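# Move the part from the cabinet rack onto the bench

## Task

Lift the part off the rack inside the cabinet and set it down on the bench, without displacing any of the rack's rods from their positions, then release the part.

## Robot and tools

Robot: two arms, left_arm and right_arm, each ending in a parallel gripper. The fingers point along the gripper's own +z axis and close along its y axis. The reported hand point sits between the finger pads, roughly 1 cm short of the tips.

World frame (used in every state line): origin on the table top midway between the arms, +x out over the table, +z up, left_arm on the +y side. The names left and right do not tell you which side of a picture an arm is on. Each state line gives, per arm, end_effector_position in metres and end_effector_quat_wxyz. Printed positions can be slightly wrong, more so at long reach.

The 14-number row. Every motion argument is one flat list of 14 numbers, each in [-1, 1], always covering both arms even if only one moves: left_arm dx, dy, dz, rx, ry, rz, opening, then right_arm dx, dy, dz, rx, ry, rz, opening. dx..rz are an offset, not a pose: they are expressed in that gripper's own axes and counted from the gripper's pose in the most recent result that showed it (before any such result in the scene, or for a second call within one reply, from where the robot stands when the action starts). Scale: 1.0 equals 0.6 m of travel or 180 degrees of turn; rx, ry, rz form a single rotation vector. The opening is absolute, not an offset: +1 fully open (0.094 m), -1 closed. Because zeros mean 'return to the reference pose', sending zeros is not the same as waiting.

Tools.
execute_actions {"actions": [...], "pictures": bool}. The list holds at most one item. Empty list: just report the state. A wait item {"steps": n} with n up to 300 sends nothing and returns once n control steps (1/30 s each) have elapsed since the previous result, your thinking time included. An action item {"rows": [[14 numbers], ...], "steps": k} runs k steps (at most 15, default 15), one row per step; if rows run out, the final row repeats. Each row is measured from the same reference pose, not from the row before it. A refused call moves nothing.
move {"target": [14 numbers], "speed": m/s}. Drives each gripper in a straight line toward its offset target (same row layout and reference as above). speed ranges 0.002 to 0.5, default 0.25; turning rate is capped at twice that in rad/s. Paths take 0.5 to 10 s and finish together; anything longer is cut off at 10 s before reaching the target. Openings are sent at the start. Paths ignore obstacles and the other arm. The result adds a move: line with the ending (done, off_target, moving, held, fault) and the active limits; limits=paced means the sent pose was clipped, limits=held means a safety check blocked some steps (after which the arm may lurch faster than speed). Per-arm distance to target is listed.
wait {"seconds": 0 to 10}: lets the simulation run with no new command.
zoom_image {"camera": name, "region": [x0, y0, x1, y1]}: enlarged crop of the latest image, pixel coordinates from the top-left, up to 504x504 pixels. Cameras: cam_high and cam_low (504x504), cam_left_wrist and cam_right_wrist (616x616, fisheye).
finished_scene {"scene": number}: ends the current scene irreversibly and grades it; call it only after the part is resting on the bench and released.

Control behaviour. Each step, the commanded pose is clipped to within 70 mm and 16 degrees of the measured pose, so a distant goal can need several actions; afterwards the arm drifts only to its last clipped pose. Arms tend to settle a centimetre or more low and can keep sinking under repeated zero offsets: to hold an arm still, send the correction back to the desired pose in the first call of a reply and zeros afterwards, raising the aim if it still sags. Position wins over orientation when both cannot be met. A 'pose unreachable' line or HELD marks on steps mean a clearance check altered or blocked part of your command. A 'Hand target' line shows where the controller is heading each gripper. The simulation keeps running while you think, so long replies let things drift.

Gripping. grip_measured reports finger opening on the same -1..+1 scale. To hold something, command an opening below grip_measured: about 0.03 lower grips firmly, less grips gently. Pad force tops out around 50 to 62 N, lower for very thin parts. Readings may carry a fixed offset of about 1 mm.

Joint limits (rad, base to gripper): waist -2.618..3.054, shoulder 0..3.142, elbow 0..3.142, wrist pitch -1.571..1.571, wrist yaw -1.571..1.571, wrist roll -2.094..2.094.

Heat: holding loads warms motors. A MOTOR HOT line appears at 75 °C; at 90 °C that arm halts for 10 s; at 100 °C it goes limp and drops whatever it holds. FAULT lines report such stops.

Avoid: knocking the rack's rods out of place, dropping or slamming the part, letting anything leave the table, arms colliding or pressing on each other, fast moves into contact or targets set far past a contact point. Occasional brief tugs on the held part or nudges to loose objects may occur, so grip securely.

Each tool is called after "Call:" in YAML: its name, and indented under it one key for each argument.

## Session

Call:
execute_actions:
  actions: []

Scene clock: 0.00 s of 4320.00 s.
left_arm: end_effector_position=(+0.6222, +0.3537, +0.1125) grip_measured=+1.000 end_effector_quat_wxyz=(-0.591, +0.707, -0.339, +0.189) | right_arm: end_effector_position=(+0.1688, -0.3667, +0.1208) grip_measured=+1.000 end_effector_quat_wxyz=(-0.096, -0.644, +0.758, +0.038)
Joint positions: left_arm=[-0.301  2.311  1.527  0.353 -0.986 -1.8    0.094] | right_arm=[-0.339  1.489  1.18  -1.429  0.122 -1.712  0.094]
Joint velocities: left_arm=[-0.012  0.012  0.027 -0.022 -0.007  0.037  0.   ] | right_arm=[ 0.002 -0.007 -0.017  0.007  0.037  0.037  0.   ]
Motor temperatures (°C, as the motors report them): left_arm=[25 27 28 27 25 27] | right_arm=[25 29 26 29 28 27]
Hand target (left_arm): +0.622, +0.355, +0.119; -0.594, +0.707, -0.336, +0.188
Hand target (right_arm): +0.170, -0.366, +0.126; -0.091, -0.645, +0.758, +0.033
camera_calibration (this result's frames):
cam_left_wrist: T_world_to_cam=[[0.436609, -0.144492, 0.887972, -0.321504], [0.160171, -0.958765, -0.234766, 0.297366], [0.885278, 0.244729, -0.395462, -0.475174], [0, 0, 0, 1]] pos_world=[0.513403, 0.354938, 0.167385]
cam_right_wrist: T_world_to_cam=[[0.978566, 0.116276, -0.169966, -0.106339], [0.199273, -0.742863, 0.639097, -0.371249], [-0.0519496, -0.659268, -0.750111, -0.0502664], [0, 0, 0, 1]] pos_world=[0.175428, -0.296562, 0.181485]

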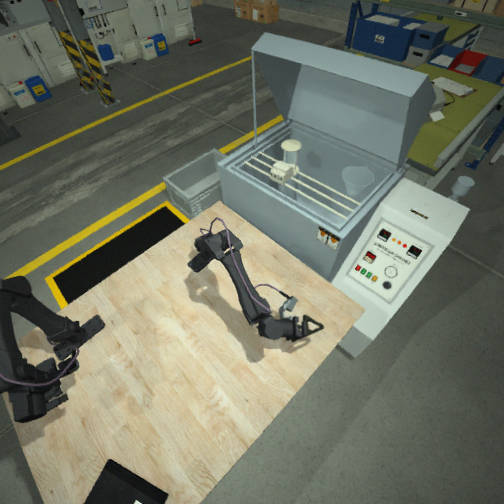

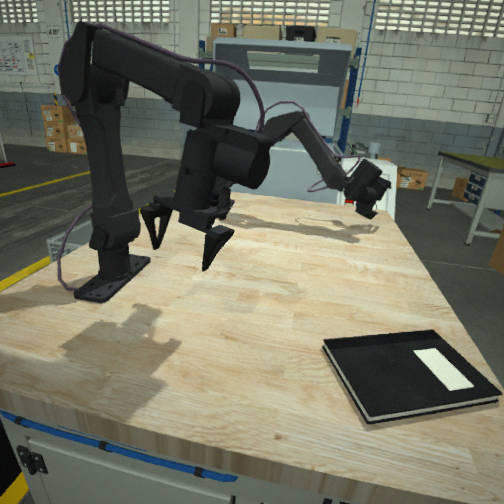

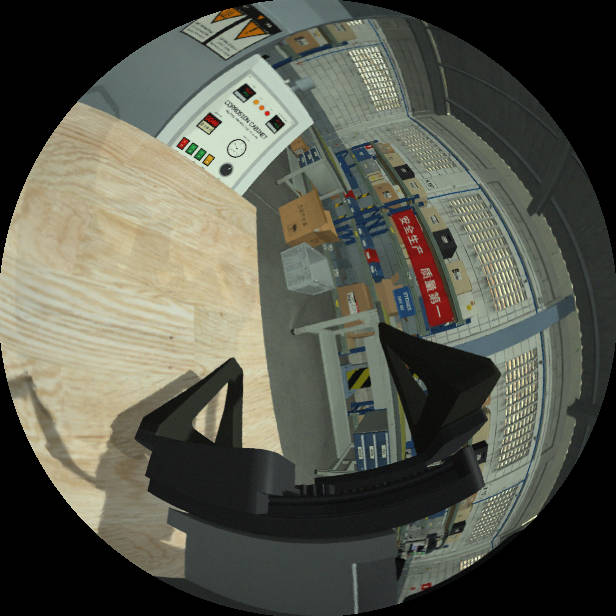

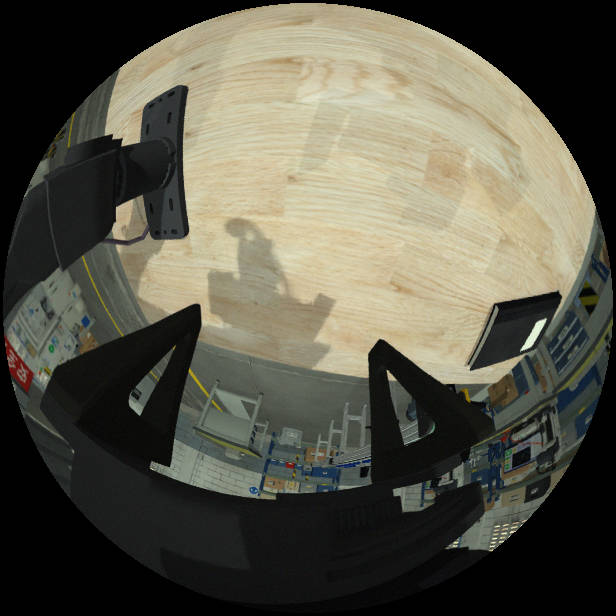

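Call:
move:
  target: [-0.783,-0.278,-0.335,-0.204,0.169,0.414,1,0,0,0,0,0,0,1]

Call:
zoom_image:
  camera: "cam_high"
  region: [210, 100, 400, 260]

Scene clock: 11.53 s of 4320.00 s.
left_arm: end_effector_position=(+0.2032, +0.5496, +0.3832) grip_measured=+1.000 end_effector_quat_wxyz=(+0.290, -0.426, +0.840, +0.168) | right_arm: end_effector_position=(+0.1688, -0.3667, +0.1208) grip_measured=+1.000 end_effector_quat_wxyz=(-0.096, -0.644, +0.758, +0.038)
Joint positions: left_arm=[ 0.784  1.364  2.034 -1.561 -0.079 -0.042  0.094] | right_arm=[-0.339  1.489  1.18  -1.429  0.122 -1.712  0.094]
Joint velocities: left_arm=[ 0.007 -0.007  0.007 -0.022 -0.037 -0.022  0.   ] | right_arm=[ 0.007 -0.027 -0.012 -0.125 -0.066 -0.007  0.   ]
Motor temperatures (°C, as the motors report them): left_arm=[25 30 29 28 25 27] | right_arm=[25 30 27 29 28 27]
Hand target (left_arm): +0.201, +0.547, +0.386; +0.291, -0.424, +0.841, +0.166
Hand target (right_arm): +0.169, -0.367, +0.121; -0.096, -0.644, +0.758, +0.038
Off the commanded pose (left_arm): 0.005 m, 6 deg.
Off the commanded pose (right_arm): 0.000 m, 0 deg.
joint sent to its limit (left arm) — the command would take joint 4 (wrist pitch) past its lower limit, so that joint was sent only as far as its limit.
After step 90, 4.73 s passed at rest.
move: off_target (left_arm)
camera_calibration (this result's frames):
cam_left_wrist: T_world_to_cam=[[0.638153, -0.74245, -0.203785, 0.355479], [-0.768282, -0.631294, -0.105881, 0.575131], [-0.0500366, 0.224133, -0.973273, 0.377686], [0, 0, 0, 1]] pos_world=[0.233911, 0.54235, 0.500929]
cam_right_wrist: T_world_to_cam=[[0.978566, 0.116276, -0.169966, -0.106339], [0.199273, -0.742863, 0.639097, -0.371249], [-0.0519496, -0.659268, -0.750111, -0.0502664], [0, 0, 0, 1]] pos_world=[0.175428, -0.296562, 0.181485]

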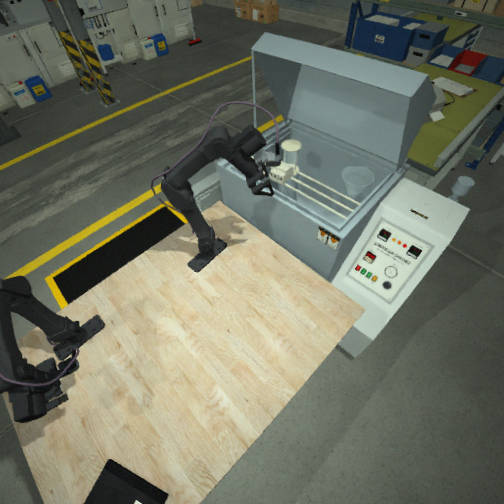

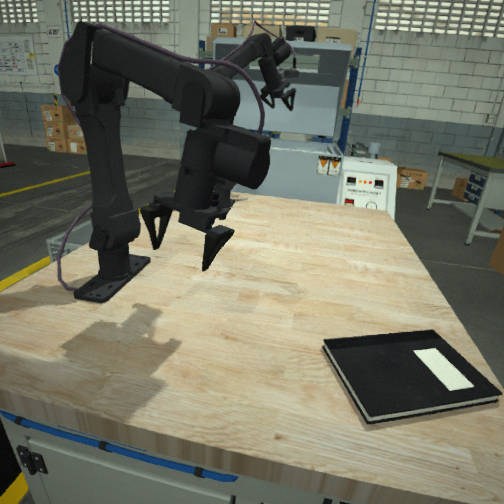

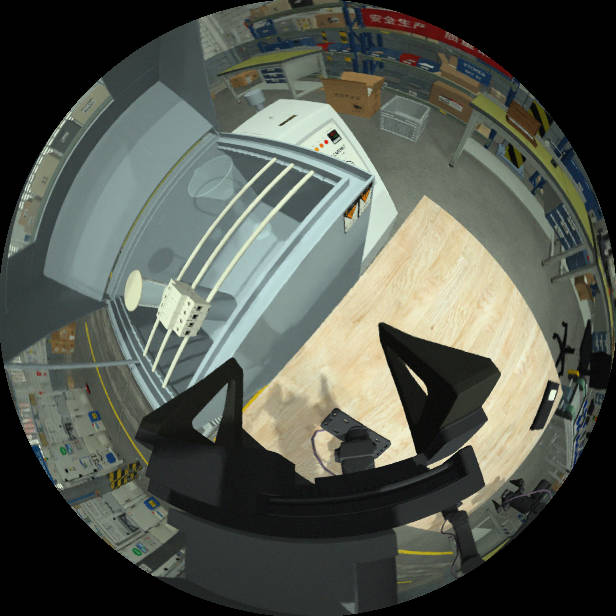

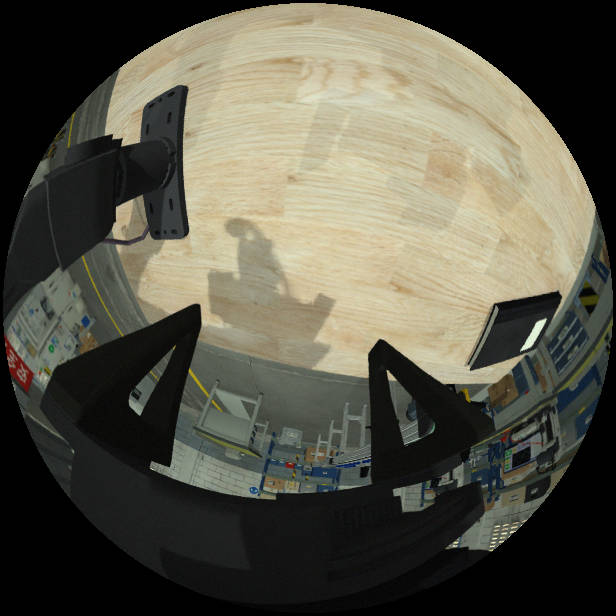

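Region (210, 100, 400, 260) of cam_high's 504x504 image, scaled by 2.653, with more detail than that image has; it fills the top 424 rows of this view, and the rest is white.

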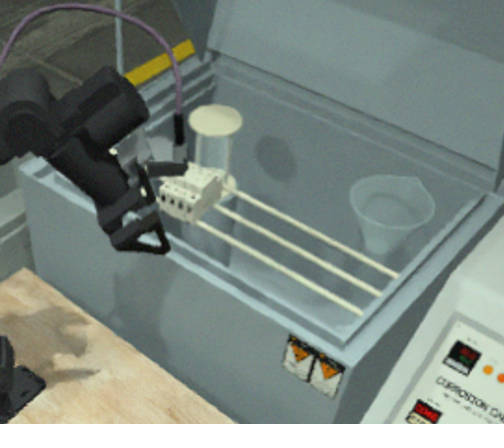

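Call:
move:
  target: [-0.035,0.385,0.073,-0.124,0.007,-0.153,1,0,0,0,0,0,0,1]

Scene clock: 17.50 s of 4320.00 s.
left_arm: end_effector_position=(+0.0456, +0.7177, +0.3658) grip_measured=+1.000 end_effector_quat_wxyz=(+0.220, -0.657, +0.679, +0.243) | right_arm: end_effector_position=(+0.1688, -0.3667, +0.1208) grip_measured=+1.000 end_effector_quat_wxyz=(-0.096, -0.644, +0.758, +0.038)
Joint positions: left_arm=[ 1.435  1.724  2.288 -1.468 -0.052  0.002  0.094] | right_arm=[-0.339  1.489  1.18  -1.429  0.122 -1.712  0.094]
Joint velocities: left_arm=[ 0.012  0.017 -0.022 -0.037  0.051  0.007  0.   ] | right_arm=[ 0.012  0.012  0.012  0.037  0.037 -0.051  0.   ]
Motor temperatures (°C, as the motors report them): left_arm=[25 29 29 28 25 27] | right_arm=[25 30 27 29 28 27]
Hand target (left_arm): +0.042, +0.719, +0.373; -0.225, +0.660, -0.671, -0.253
Hand target (right_arm): +0.169, -0.367, +0.121; -0.096, -0.644, +0.758, +0.038
Off the commanded pose (left_arm): 0.008 m, 1 deg.
Off the commanded pose (right_arm): 0.000 m, 0 deg.
After step 90, 1.13 s passed at rest.
move: done
camera_calibration (this result's frames):
cam_left_wrist: T_world_to_cam=[[0.944542, -0.255172, -0.206707, 0.214607], [-0.277782, -0.956561, -0.0884779, 0.763036], [-0.175151, 0.140991, -0.974394, 0.380975], [0, 0, 0, 1]] pos_world=[0.0759801, 0.730938, 0.483093]
cam_right_wrist: T_world_to_cam=[[0.978566, 0.116276, -0.169966, -0.106339], [0.199273, -0.742863, 0.639097, -0.371249], [-0.0519496, -0.659268, -0.750111, -0.0502664], [0, 0, 0, 1]] pos_world=[0.175428, -0.296562, 0.181485]

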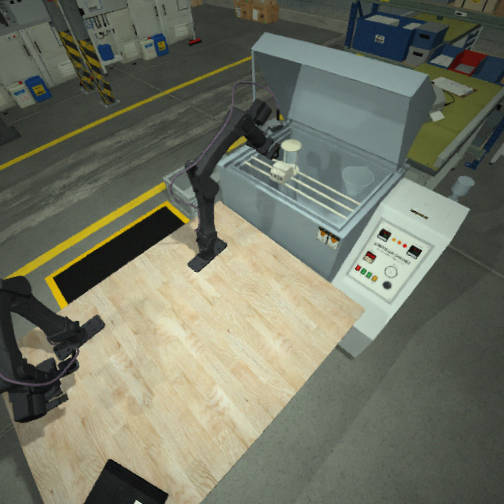

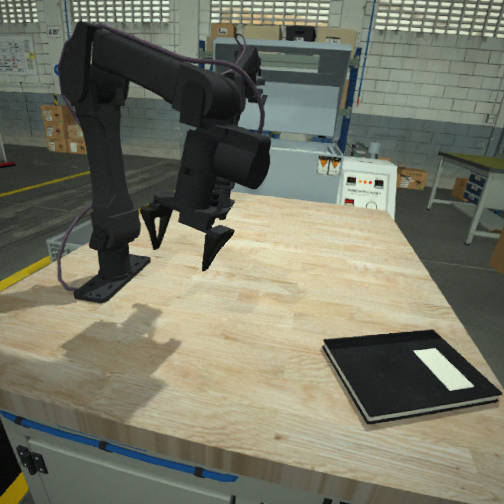

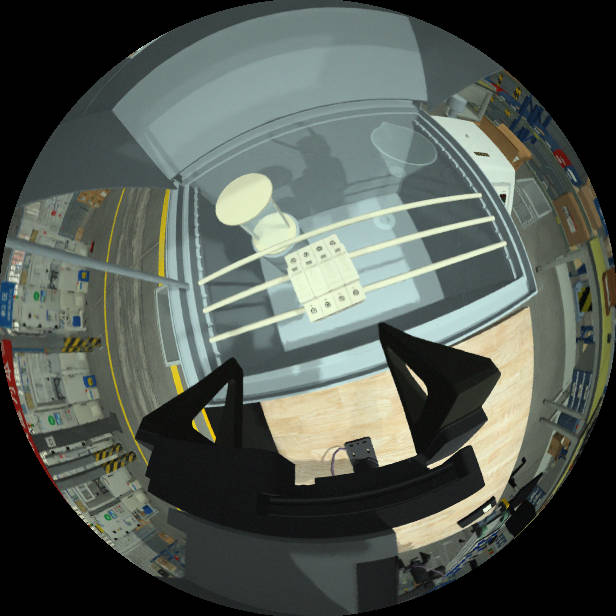

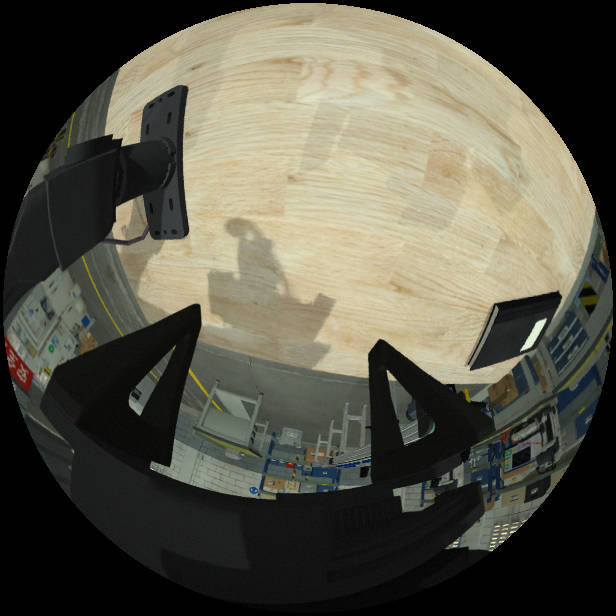

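Call:
move:
  target: [0,-0.033,0.15,0,0,0,1,0,0,0,0,0,0,1]

Scene clock: 22.90 s of 4320.00 s.
left_arm: end_effector_position=(+0.0614, +0.7710, +0.2904) grip_measured=+1.000 end_effector_quat_wxyz=(+0.213, -0.657, +0.684, +0.234) | right_arm: end_effector_position=(+0.1688, -0.3667, +0.1208) grip_measured=+1.000 end_effector_quat_wxyz=(-0.096, -0.644, +0.758, +0.038)
Joint positions: left_arm=[ 1.4    1.753  1.968 -1.145 -0.067 -0.023  0.094] | right_arm=[-0.339  1.489  1.18  -1.429  0.122 -1.712  0.094]
Joint velocities: left_arm=[-0.002  0.007 -0.002  0.051 -0.022  0.022  0.   ] | right_arm=[-0.002 -0.002 -0.017 -0.051 -0.051 -0.051  0.   ]
Motor temperatures (°C, as the motors report them): left_arm=[25 29 29 29 25 27] | right_arm=[25 30 27 29 28 27]
Hand target (left_arm): +0.063, +0.773, +0.294; -0.220, +0.657, -0.679, -0.242
Hand target (right_arm): +0.169, -0.367, +0.121; -0.096, -0.644, +0.758, +0.038
Off the commanded pose (left_arm): 0.005 m, 1 deg.
Off the commanded pose (right_arm): 0.000 m, 0 deg.
After step 90, 1.30 s passed at rest.
move: done
camera_calibration (this result's frames):
cam_left_wrist: T_world_to_cam=[[0.943113, -0.266259, -0.199109, 0.20415], [-0.284137, -0.956451, -0.0668472, 0.805747], [-0.172639, 0.119619, -0.977695, 0.320057], [0, 0, 0, 1]] pos_world=[0.0916601, 0.786729, 0.407428]
cam_right_wrist: T_world_to_cam=[[0.978566, 0.116276, -0.169966, -0.106339], [0.199273, -0.742863, 0.639097, -0.371249], [-0.0519496, -0.659268, -0.750111, -0.0502664], [0, 0, 0, 1]] pos_world=[0.175428, -0.296562, 0.181485]

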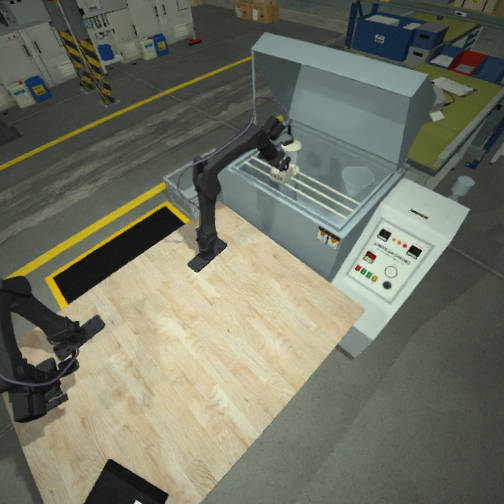

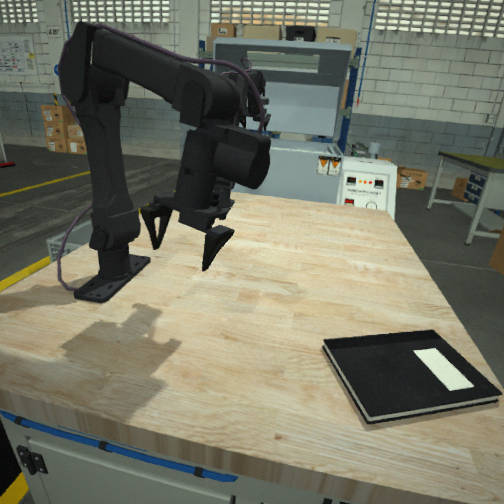

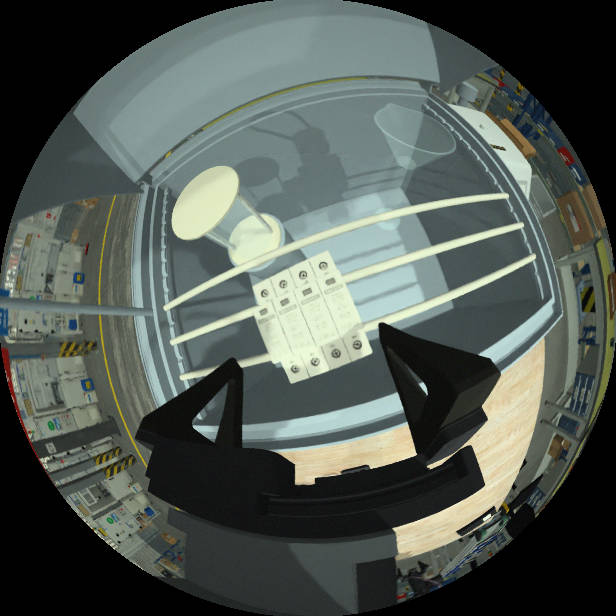

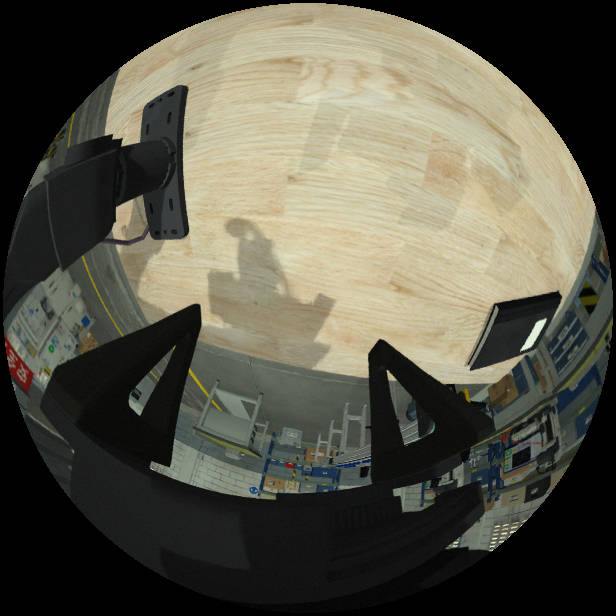

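Call:
move:
  target: [0,0,0,-0.027,0,-0.035,1,0,0,0,0,0,0,1]

Call:
move:
  target: [0.056,0,0.096,0,0,0,1,0,0,0,0,0,0,1]
  speed: 0.08

Scene clock: 28.43 s of 4320.00 s.
left_arm: end_effector_position=(+0.0608, +0.7710, +0.2923) grip_measured=+1.000 end_effector_quat_wxyz=(-0.205, +0.698, -0.638, -0.251) | right_arm: end_effector_position=(+0.1688, -0.3667, +0.1208) grip_measured=+1.000 end_effector_quat_wxyz=(-0.096, -0.644, +0.758, +0.038)
Joint positions: left_arm=[ 1.363  1.753  1.968 -1.143 -0.163 -0.159  0.094] | right_arm=[-0.339  1.489  1.18  -1.429  0.122 -1.712  0.094]
Joint velocities: left_arm=[ 0.007 -0.007 -0.002 -0.022 -0.051 -0.007  0.   ] | right_arm=[ 0.007  0.007 -0.007 -0.037 -0.037 -0.095  0.   ]
Motor temperatures (°C, as the motors report them): left_arm=[25 30 29 29 25 27] | right_arm=[25 30 27 29 28 27]
Hand target (left_arm): +0.061, +0.771, +0.290; -0.198, +0.702, -0.636, -0.251
Hand target (right_arm): +0.169, -0.367, +0.121; -0.096, -0.644, +0.758, +0.038
Off the commanded pose (left_arm): 0.002 m, 1 deg.
Off the commanded pose (right_arm): 0.000 m, 0 deg.
After step 90, 1.60 s passed at rest.
move: done
camera_calibration (this result's frames):
cam_left_wrist: T_world_to_cam=[[0.97031, -0.140016, -0.197214, 0.105602], [-0.159125, -0.98363, -0.0845647, 0.824286], [-0.182145, 0.113436, -0.976706, 0.32681], [0, 0, 0, 1]] pos_world=[0.0882245, 0.788506, 0.409729]
cam_right_wrist: T_world_to_cam=[[0.978566, 0.116276, -0.169966, -0.106339], [0.199273, -0.742863, 0.639097, -0.371249], [-0.0519496, -0.659268, -0.750111, -0.0502664], [0, 0, 0, 1]] pos_world=[0.175428, -0.296562, 0.181485]

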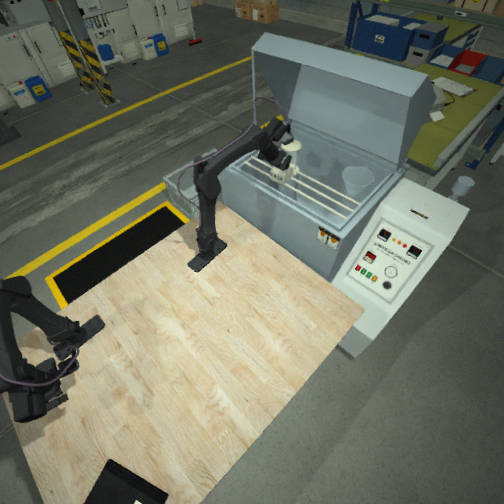

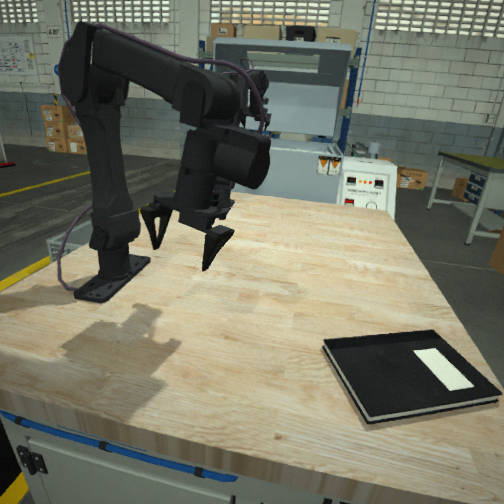

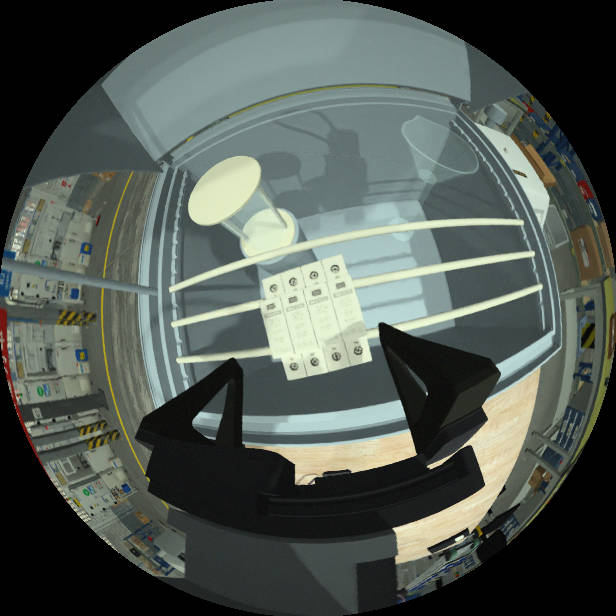

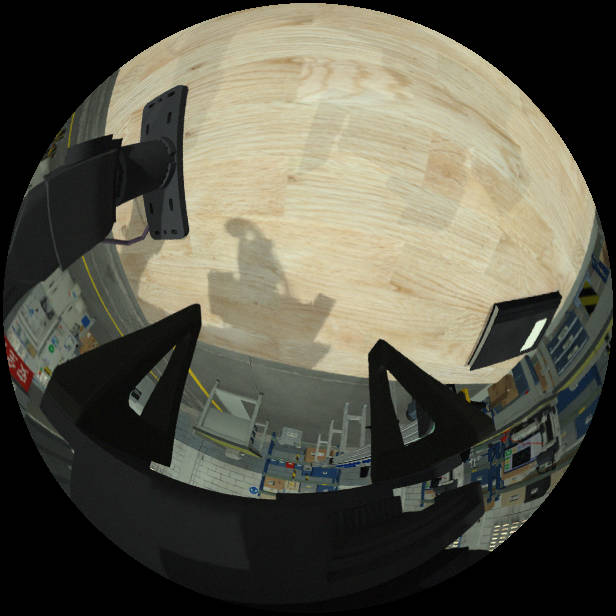

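Scene clock: 29.80 s of 4320.00 s.
left_arm: end_effector_position=(+0.0597, +0.7802, +0.2138) grip_measured=+1.000 end_effector_quat_wxyz=(-0.189, +0.702, -0.643, -0.241) | right_arm: end_effector_position=(+0.1688, -0.3667, +0.1208) grip_measured=+1.000 end_effector_quat_wxyz=(-0.096, -0.644, +0.758, +0.038)
Joint positions: left_arm=[ 1.368  1.731  1.639 -0.877 -0.163 -0.155  0.094] | right_arm=[-0.339  1.489  1.18  -1.429  0.122 -1.712  0.094]
Joint velocities: left_arm=[-0.007  0.002  0.007 -0.007 -0.022 -0.022  0.   ] | right_arm=[ 0.012  0.012 -0.007 -0.007 -0.037 -0.081  0.   ]
Motor temperatures (°C, as the motors report them): left_arm=[25 30 29 29 25 27] | right_arm=[25 30 27 29 28 27]
Hand target (left_arm): +0.057, +0.780, +0.226; -0.205, +0.698, -0.638, -0.251
Hand target (right_arm): +0.169, -0.367, +0.121; -0.096, -0.644, +0.758, +0.038
Off the commanded pose (left_arm): 0.013 m, 2 deg.
Off the commanded pose (right_arm): 0.000 m, 0 deg.
move: off_target (left_arm)
camera_calibration (this result's frames):
cam_left_wrist: T_world_to_cam=[[0.969195, -0.146473, -0.198005, 0.0977059], [-0.15791, -0.986509, -0.0431735, 0.819816], [-0.18901, 0.0731105, -0.97925, 0.281362], [0, 0, 0, 1]] pos_world=[0.0879411, 0.802497, 0.330264]
cam_right_wrist: T_world_to_cam=[[0.978566, 0.116276, -0.169966, -0.106339], [0.199273, -0.742863, 0.639097, -0.371249], [-0.0519496, -0.659268, -0.750111, -0.0502664], [0, 0, 0, 1]] pos_world=[0.175428, -0.296562, 0.181485]

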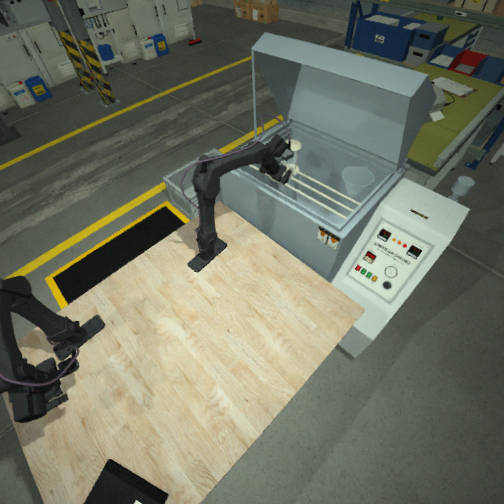

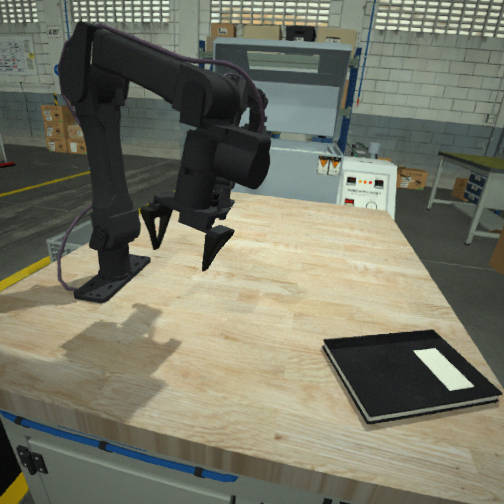

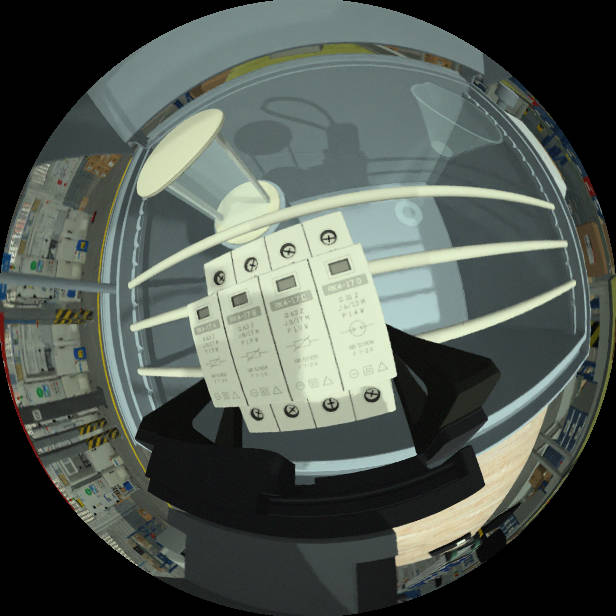

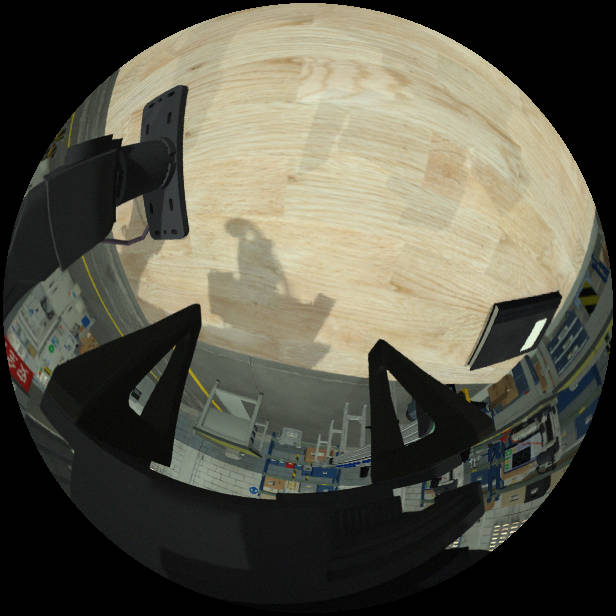

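Call:
move:
  target: [-0.03,0,0,0,0,0,1,0,0,0,0,0,0,1]
  speed: 0.05

Call:
move:
  target: [-0.01,0,-0.014,0,0,0,0.47,0,0,0,0,0,0,1]
  speed: 0.05

Scene clock: 34.70 s of 4320.00 s.
left_arm: end_effector_position=(+0.0614, +0.7943, +0.2222) grip_measured=+1.000 end_effector_quat_wxyz=(-0.192, +0.701, -0.642, -0.243) | right_arm: end_effector_position=(+0.1688, -0.3667, +0.1208) grip_measured=+1.000 end_effector_quat_wxyz=(-0.096, -0.644, +0.758, +0.038)
Joint positions: left_arm=[ 1.368  1.785  1.732 -0.906 -0.163 -0.155  0.094] | right_arm=[-0.339  1.489  1.18  -1.429  0.122 -1.712  0.094]
Joint velocities: left_arm=[-0.007 -0.002 -0.002 -0.081 -0.022 -0.007  0.   ] | right_arm=[-0.007  0.002 -0.012  0.066 -0.037  0.022  0.   ]
Motor temperatures (°C, as the motors report them): left_arm=[25 31 29 29 25 27] | right_arm=[25 30 27 29 28 27]
Hand target (left_arm): +0.059, +0.795, +0.224; -0.189, +0.702, -0.643, -0.241
Hand target (right_arm): +0.169, -0.367, +0.121; -0.096, -0.644, +0.758, +0.038
Off the commanded pose (left_arm): 0.003 m, 1 deg.
Off the commanded pose (right_arm): 0.000 m, 0 deg.
After step 90, 1.17 s passed at rest.
move: done
camera_calibration (this result's frames):
cam_left_wrist: T_world_to_cam=[[0.969418, -0.144596, -0.198294, 0.0983686], [-0.157856, -0.986055, -0.0526916, 0.836141], [-0.18791, 0.082382, -0.978725, 0.281298], [0, 0, 0, 1]] pos_world=[0.0894881, 0.815531, 0.338877]
cam_right_wrist: T_world_to_cam=[[0.978566, 0.116276, -0.169966, -0.106339], [0.199273, -0.742863, 0.639097, -0.371249], [-0.0519496, -0.659268, -0.750111, -0.0502664], [0, 0, 0, 1]] pos_world=[0.175428, -0.296562, 0.181485]

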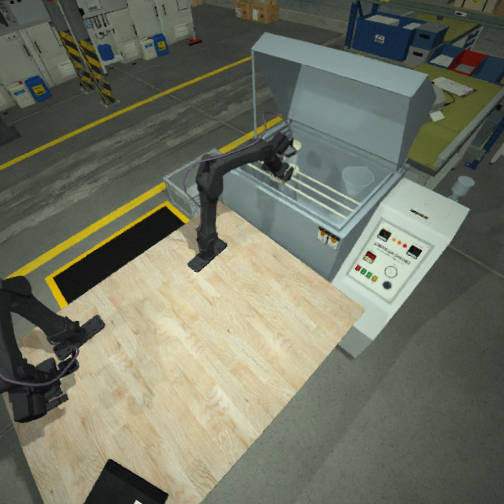

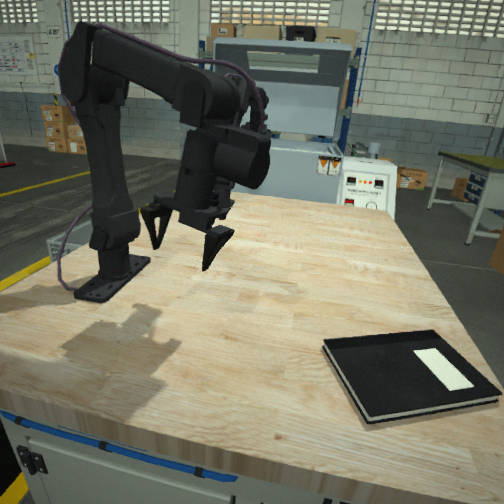

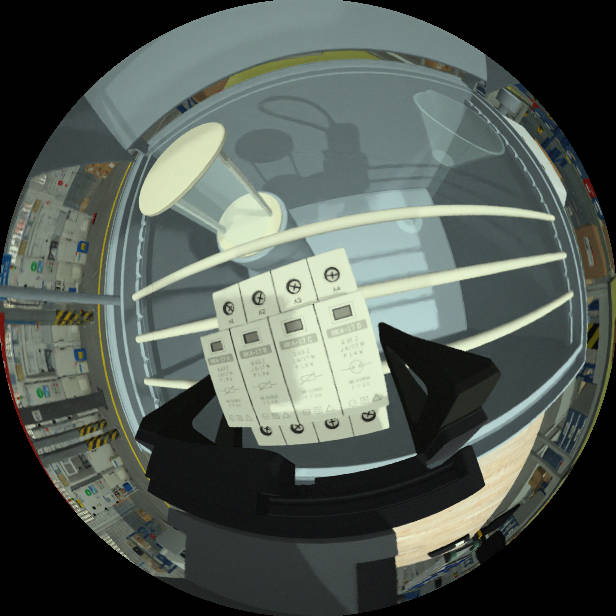

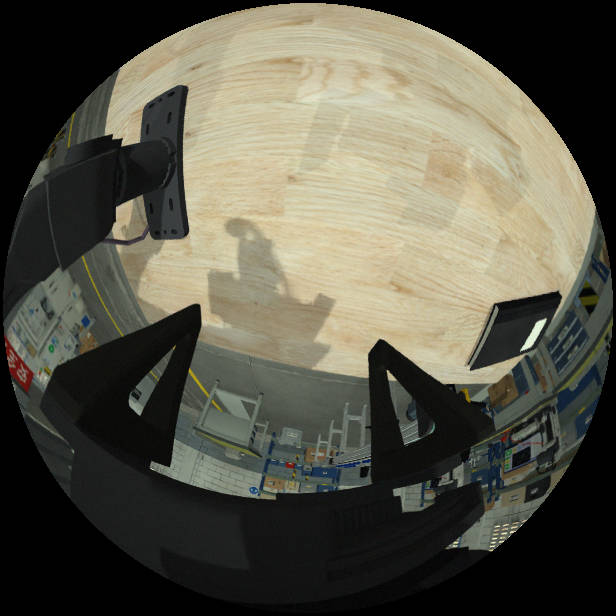

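Scene clock: 35.40 s of 4320.00 s.
left_arm: end_effector_position=(+0.0620, +0.7932, +0.2228) grip_measured=+0.528 end_effector_quat_wxyz=(-0.189, +0.702, -0.644, -0.238) | right_arm: end_effector_position=(+0.1688, -0.3667, +0.1208) grip_measured=+1.000 end_effector_quat_wxyz=(-0.096, -0.644, +0.758, +0.038)
Joint positions: left_arm=[ 1.368  1.793  1.752 -0.931 -0.159 -0.155  0.072] | right_arm=[-0.339  1.489  1.18  -1.429  0.122 -1.712  0.094]
Joint velocities: left_arm=[ 0.012  0.007  0.017 -0.022 -0.037 -0.037  0.001] | right_arm=[ 0.002  0.022 -0.012  0.037 -0.051 -0.022  0.   ]
Motor temperatures (°C, as the motors report them): left_arm=[25 31 29 29 25 27] | right_arm=[25 30 27 29 28 27]
Hand target (left_arm): +0.062, +0.794, +0.232; -0.193, +0.701, -0.642, -0.243
Hand target (right_arm): +0.169, -0.367, +0.121; -0.096, -0.644, +0.758, +0.038
Off the commanded pose (left_arm): 0.010 m, 1 deg.
Off the commanded pose (right_arm): 0.000 m, 0 deg.
move: done
camera_calibration (this result's frames):
cam_left_wrist: T_world_to_cam=[[0.969617, -0.148905, -0.194088, 0.10021], [-0.159493, -0.986387, -0.0400287, 0.832662], [-0.185486, 0.0697682, -0.980167, 0.29232], [0, 0, 0, 1]] pos_world=[0.0898593, 0.815854, 0.339302]
cam_right_wrist: T_world_to_cam=[[0.978566, 0.116276, -0.169966, -0.106339], [0.199273, -0.742863, 0.639097, -0.371249], [-0.0519496, -0.659268, -0.750111, -0.0502664], [0, 0, 0, 1]] pos_world=[0.175428, -0.296562, 0.181485]

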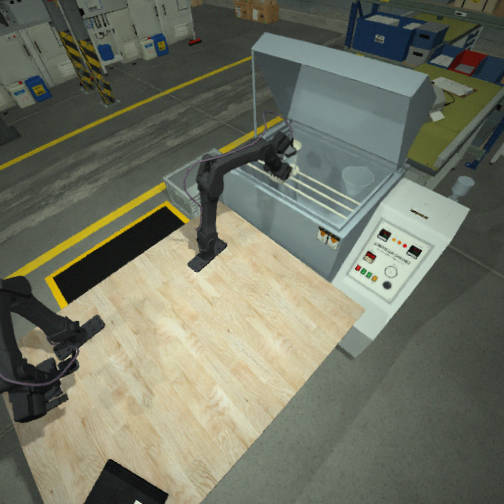

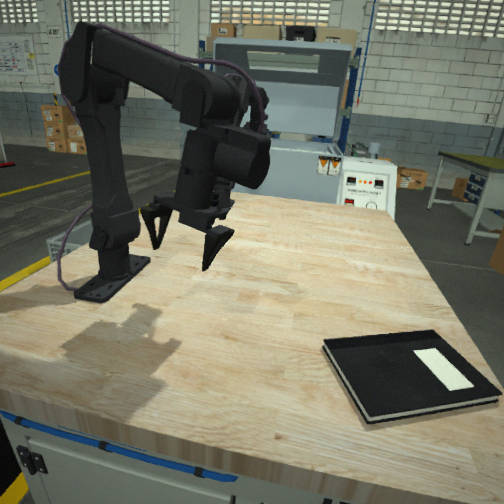

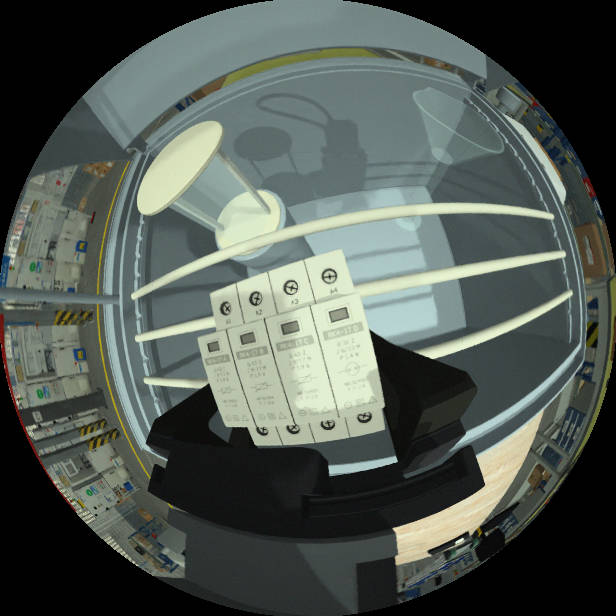

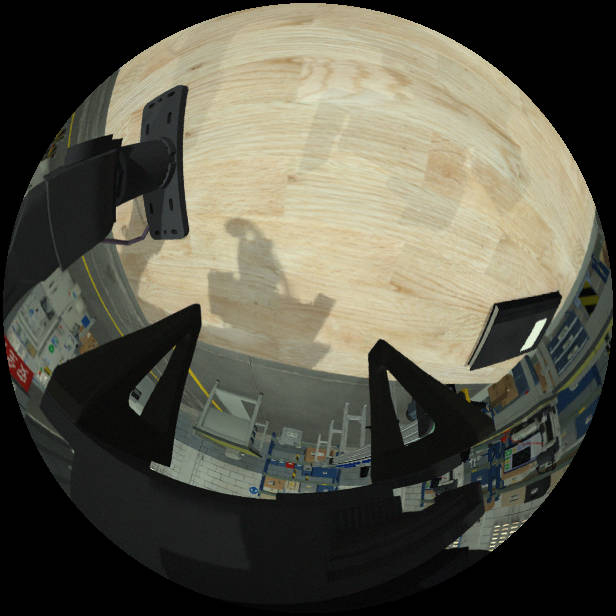

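Call:
move:
  target: [-0.135,0,-0.19,0,0,0,0.47,0,0,0,0,0,0,1]
  speed: 0.12

Call:
move:
  target: [0.30,-0.33,-0.30,0.12,-0.008,0.16,0.47,0,0,0,0,0,0,1]
  speed: 0.2

Scene clock: 39.57 s of 4320.00 s.
left_arm: end_effector_position=(+0.0671, +0.7965, +0.3428) grip_measured=+0.528 end_effector_quat_wxyz=(-0.210, +0.695, -0.641, -0.251) | right_arm: end_effector_position=(+0.1688, -0.3667, +0.1208) grip_measured=+1.000 end_effector_quat_wxyz=(-0.096, -0.644, +0.758, +0.038)
Joint positions: left_arm=[ 1.358  2.134  2.789 -1.575 -0.157 -0.155  0.072] | right_arm=[-0.339  1.489  1.18  -1.429  0.122 -1.712  0.094]
Joint velocities: left_arm=[ 0.012 -0.002  0.017  0.037 -0.022 -0.051  0.   ] | right_arm=[-0.017 -0.012  0.012  0.066  0.037  0.007  0.   ]
Motor temperatures (°C, as the motors report them): left_arm=[25 31 30 29 25 27] | right_arm=[25 30 27 29 28 27]
Hand target (left_arm): +0.068, +0.792, +0.360; -0.226, +0.688, -0.635, -0.268
Hand target (right_arm): +0.169, -0.367, +0.121; -0.096, -0.644, +0.758, +0.038
Off the commanded pose (left_arm): 0.020 m, 3 deg.
Off the commanded pose (right_arm): 0.000 m, 0 deg.
joint sent to its limit (left arm) — the command would take joint 4 (wrist pitch) past its lower limit, so that joint was sent only as far as its limit.
move: off_target (left_arm)
camera_calibration (this result's frames):
cam_left_wrist: T_world_to_cam=[[0.969537, -0.149044, -0.194379, 0.119198], [-0.169254, -0.981288, -0.0917962, 0.855929], [-0.17706, 0.121899, -0.976622, 0.367297], [0, 0, 0, 1]] pos_world=[0.0943363, 0.812906, 0.460451]
cam_right_wrist: T_world_to_cam=[[0.978566, 0.116276, -0.169966, -0.106339], [0.199273, -0.742863, 0.639097, -0.371249], [-0.0519496, -0.659268, -0.750111, -0.0502664], [0, 0, 0, 1]] pos_world=[0.175428, -0.296562, 0.181485]

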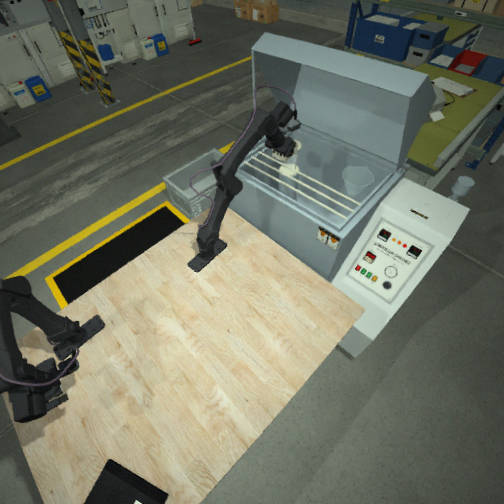

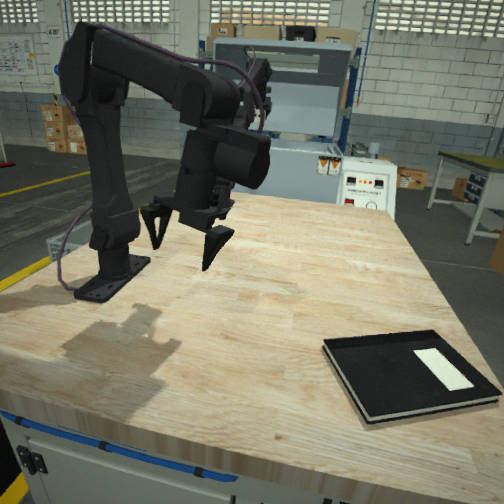

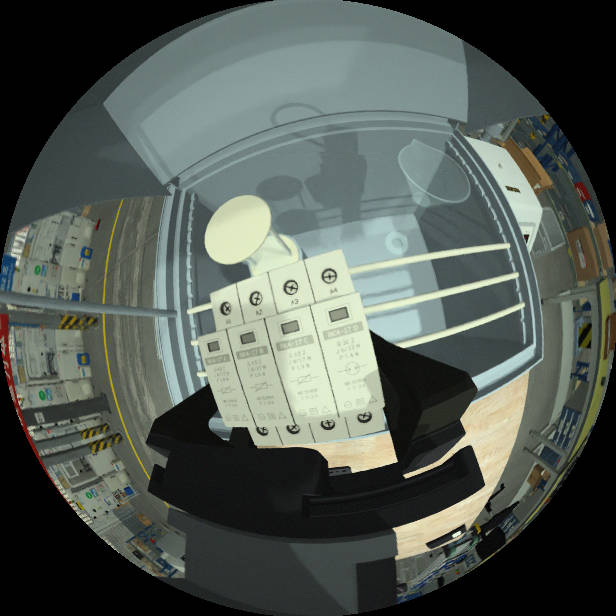

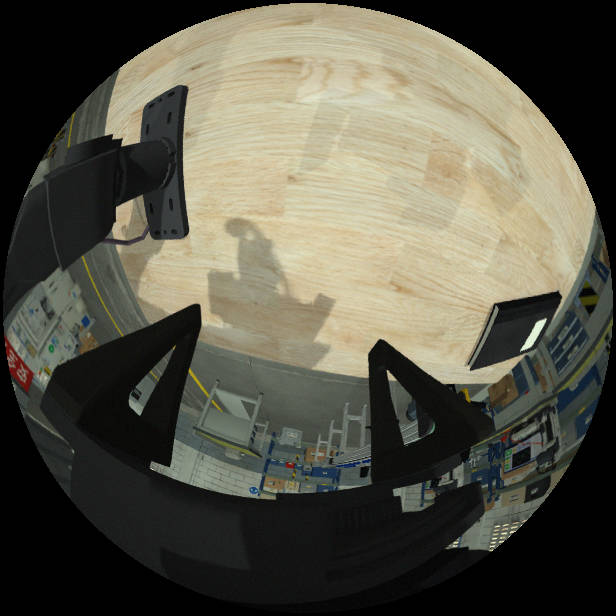

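Scene clock: 41.77 s of 4320.00 s.
left_arm: end_effector_position=(+0.2875, +0.5587, +0.3424) grip_measured=+0.529 end_effector_quat_wxyz=(+0.233, -0.456, +0.845, +0.153) | right_arm: end_effector_position=(+0.1688, -0.3667, +0.1208) grip_measured=+1.000 end_effector_quat_wxyz=(-0.096, -0.644, +0.758, +0.038)
Joint positions: left_arm=[ 0.526  1.622  2.131 -1.565 -0.243 -0.315  0.072] | right_arm=[-0.339  1.489  1.18  -1.429  0.122 -1.712  0.094]
Joint velocities: left_arm=[ 0.012 -0.022  0.007 -0.022 -0.037  0.037  0.   ] | right_arm=[ 0.002  0.002 -0.002  0.037 -0.022 -0.022  0.   ]
Motor temperatures (°C, as the motors report them): left_arm=[25 31 30 29 25 27] | right_arm=[25 30 27 29 28 27]
Hand target (left_arm): +0.285, +0.564, +0.368; +0.276, -0.463, +0.824, +0.173
Hand target (right_arm): +0.169, -0.367, +0.121; -0.096, -0.644, +0.758, +0.038
Off the commanded pose (left_arm): 0.025 m, 6 deg.
Off the commanded pose (right_arm): 0.000 m, 0 deg.
move: off_target (left_arm)
camera_calibration (this result's frames):
cam_left_wrist: T_world_to_cam=[[0.665497, -0.722817, -0.186145, 0.275202], [-0.733989, -0.679043, 0.012658, 0.617615], [-0.13555, 0.128204, -0.982441, 0.42147], [0, 0, 0, 1]] pos_world=[0.327306, 0.564274, 0.457479]
cam_right_wrist: T_world_to_cam=[[0.978566, 0.116276, -0.169966, -0.106339], [0.199273, -0.742863, 0.639097, -0.371249], [-0.0519496, -0.659268, -0.750111, -0.0502664], [0, 0, 0, 1]] pos_world=[0.175428, -0.296562, 0.181485]

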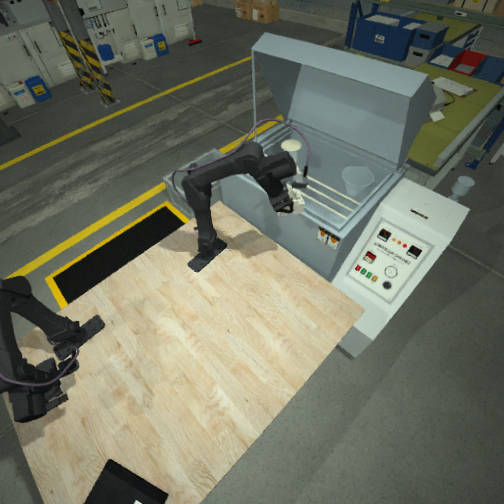

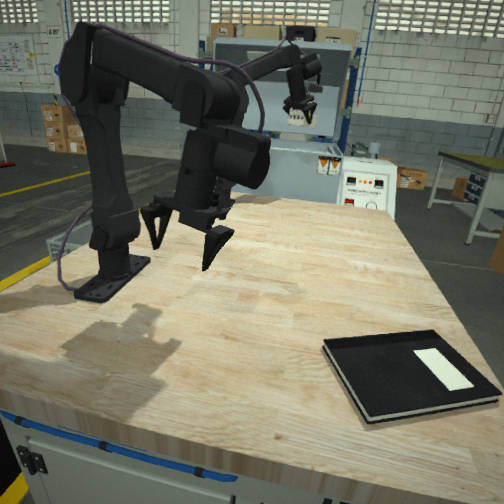

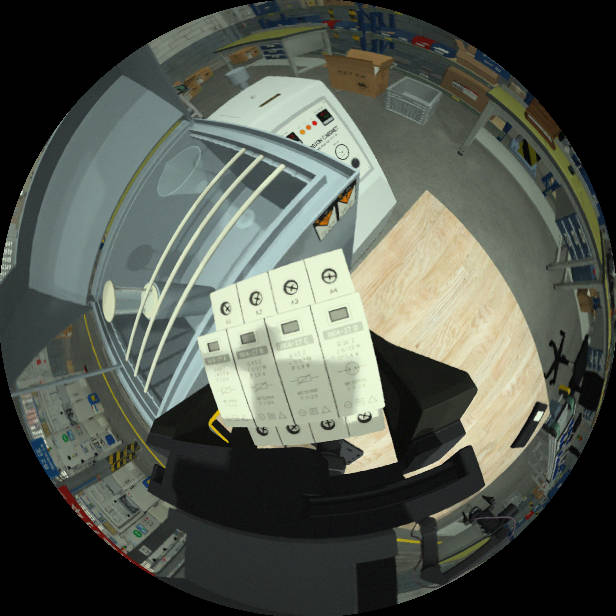

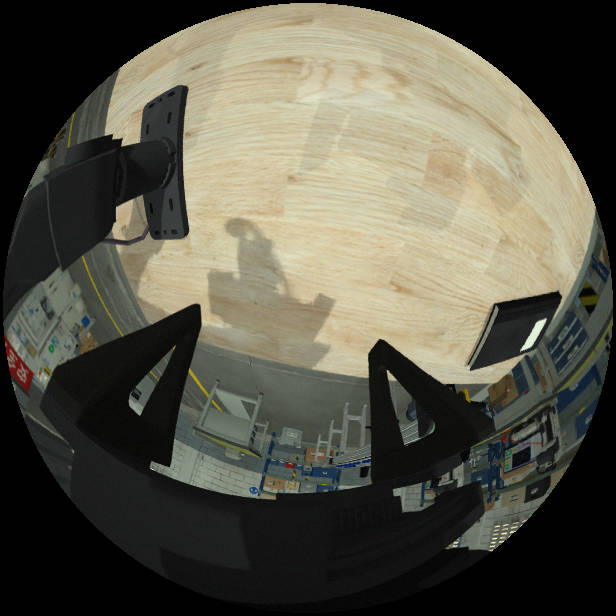

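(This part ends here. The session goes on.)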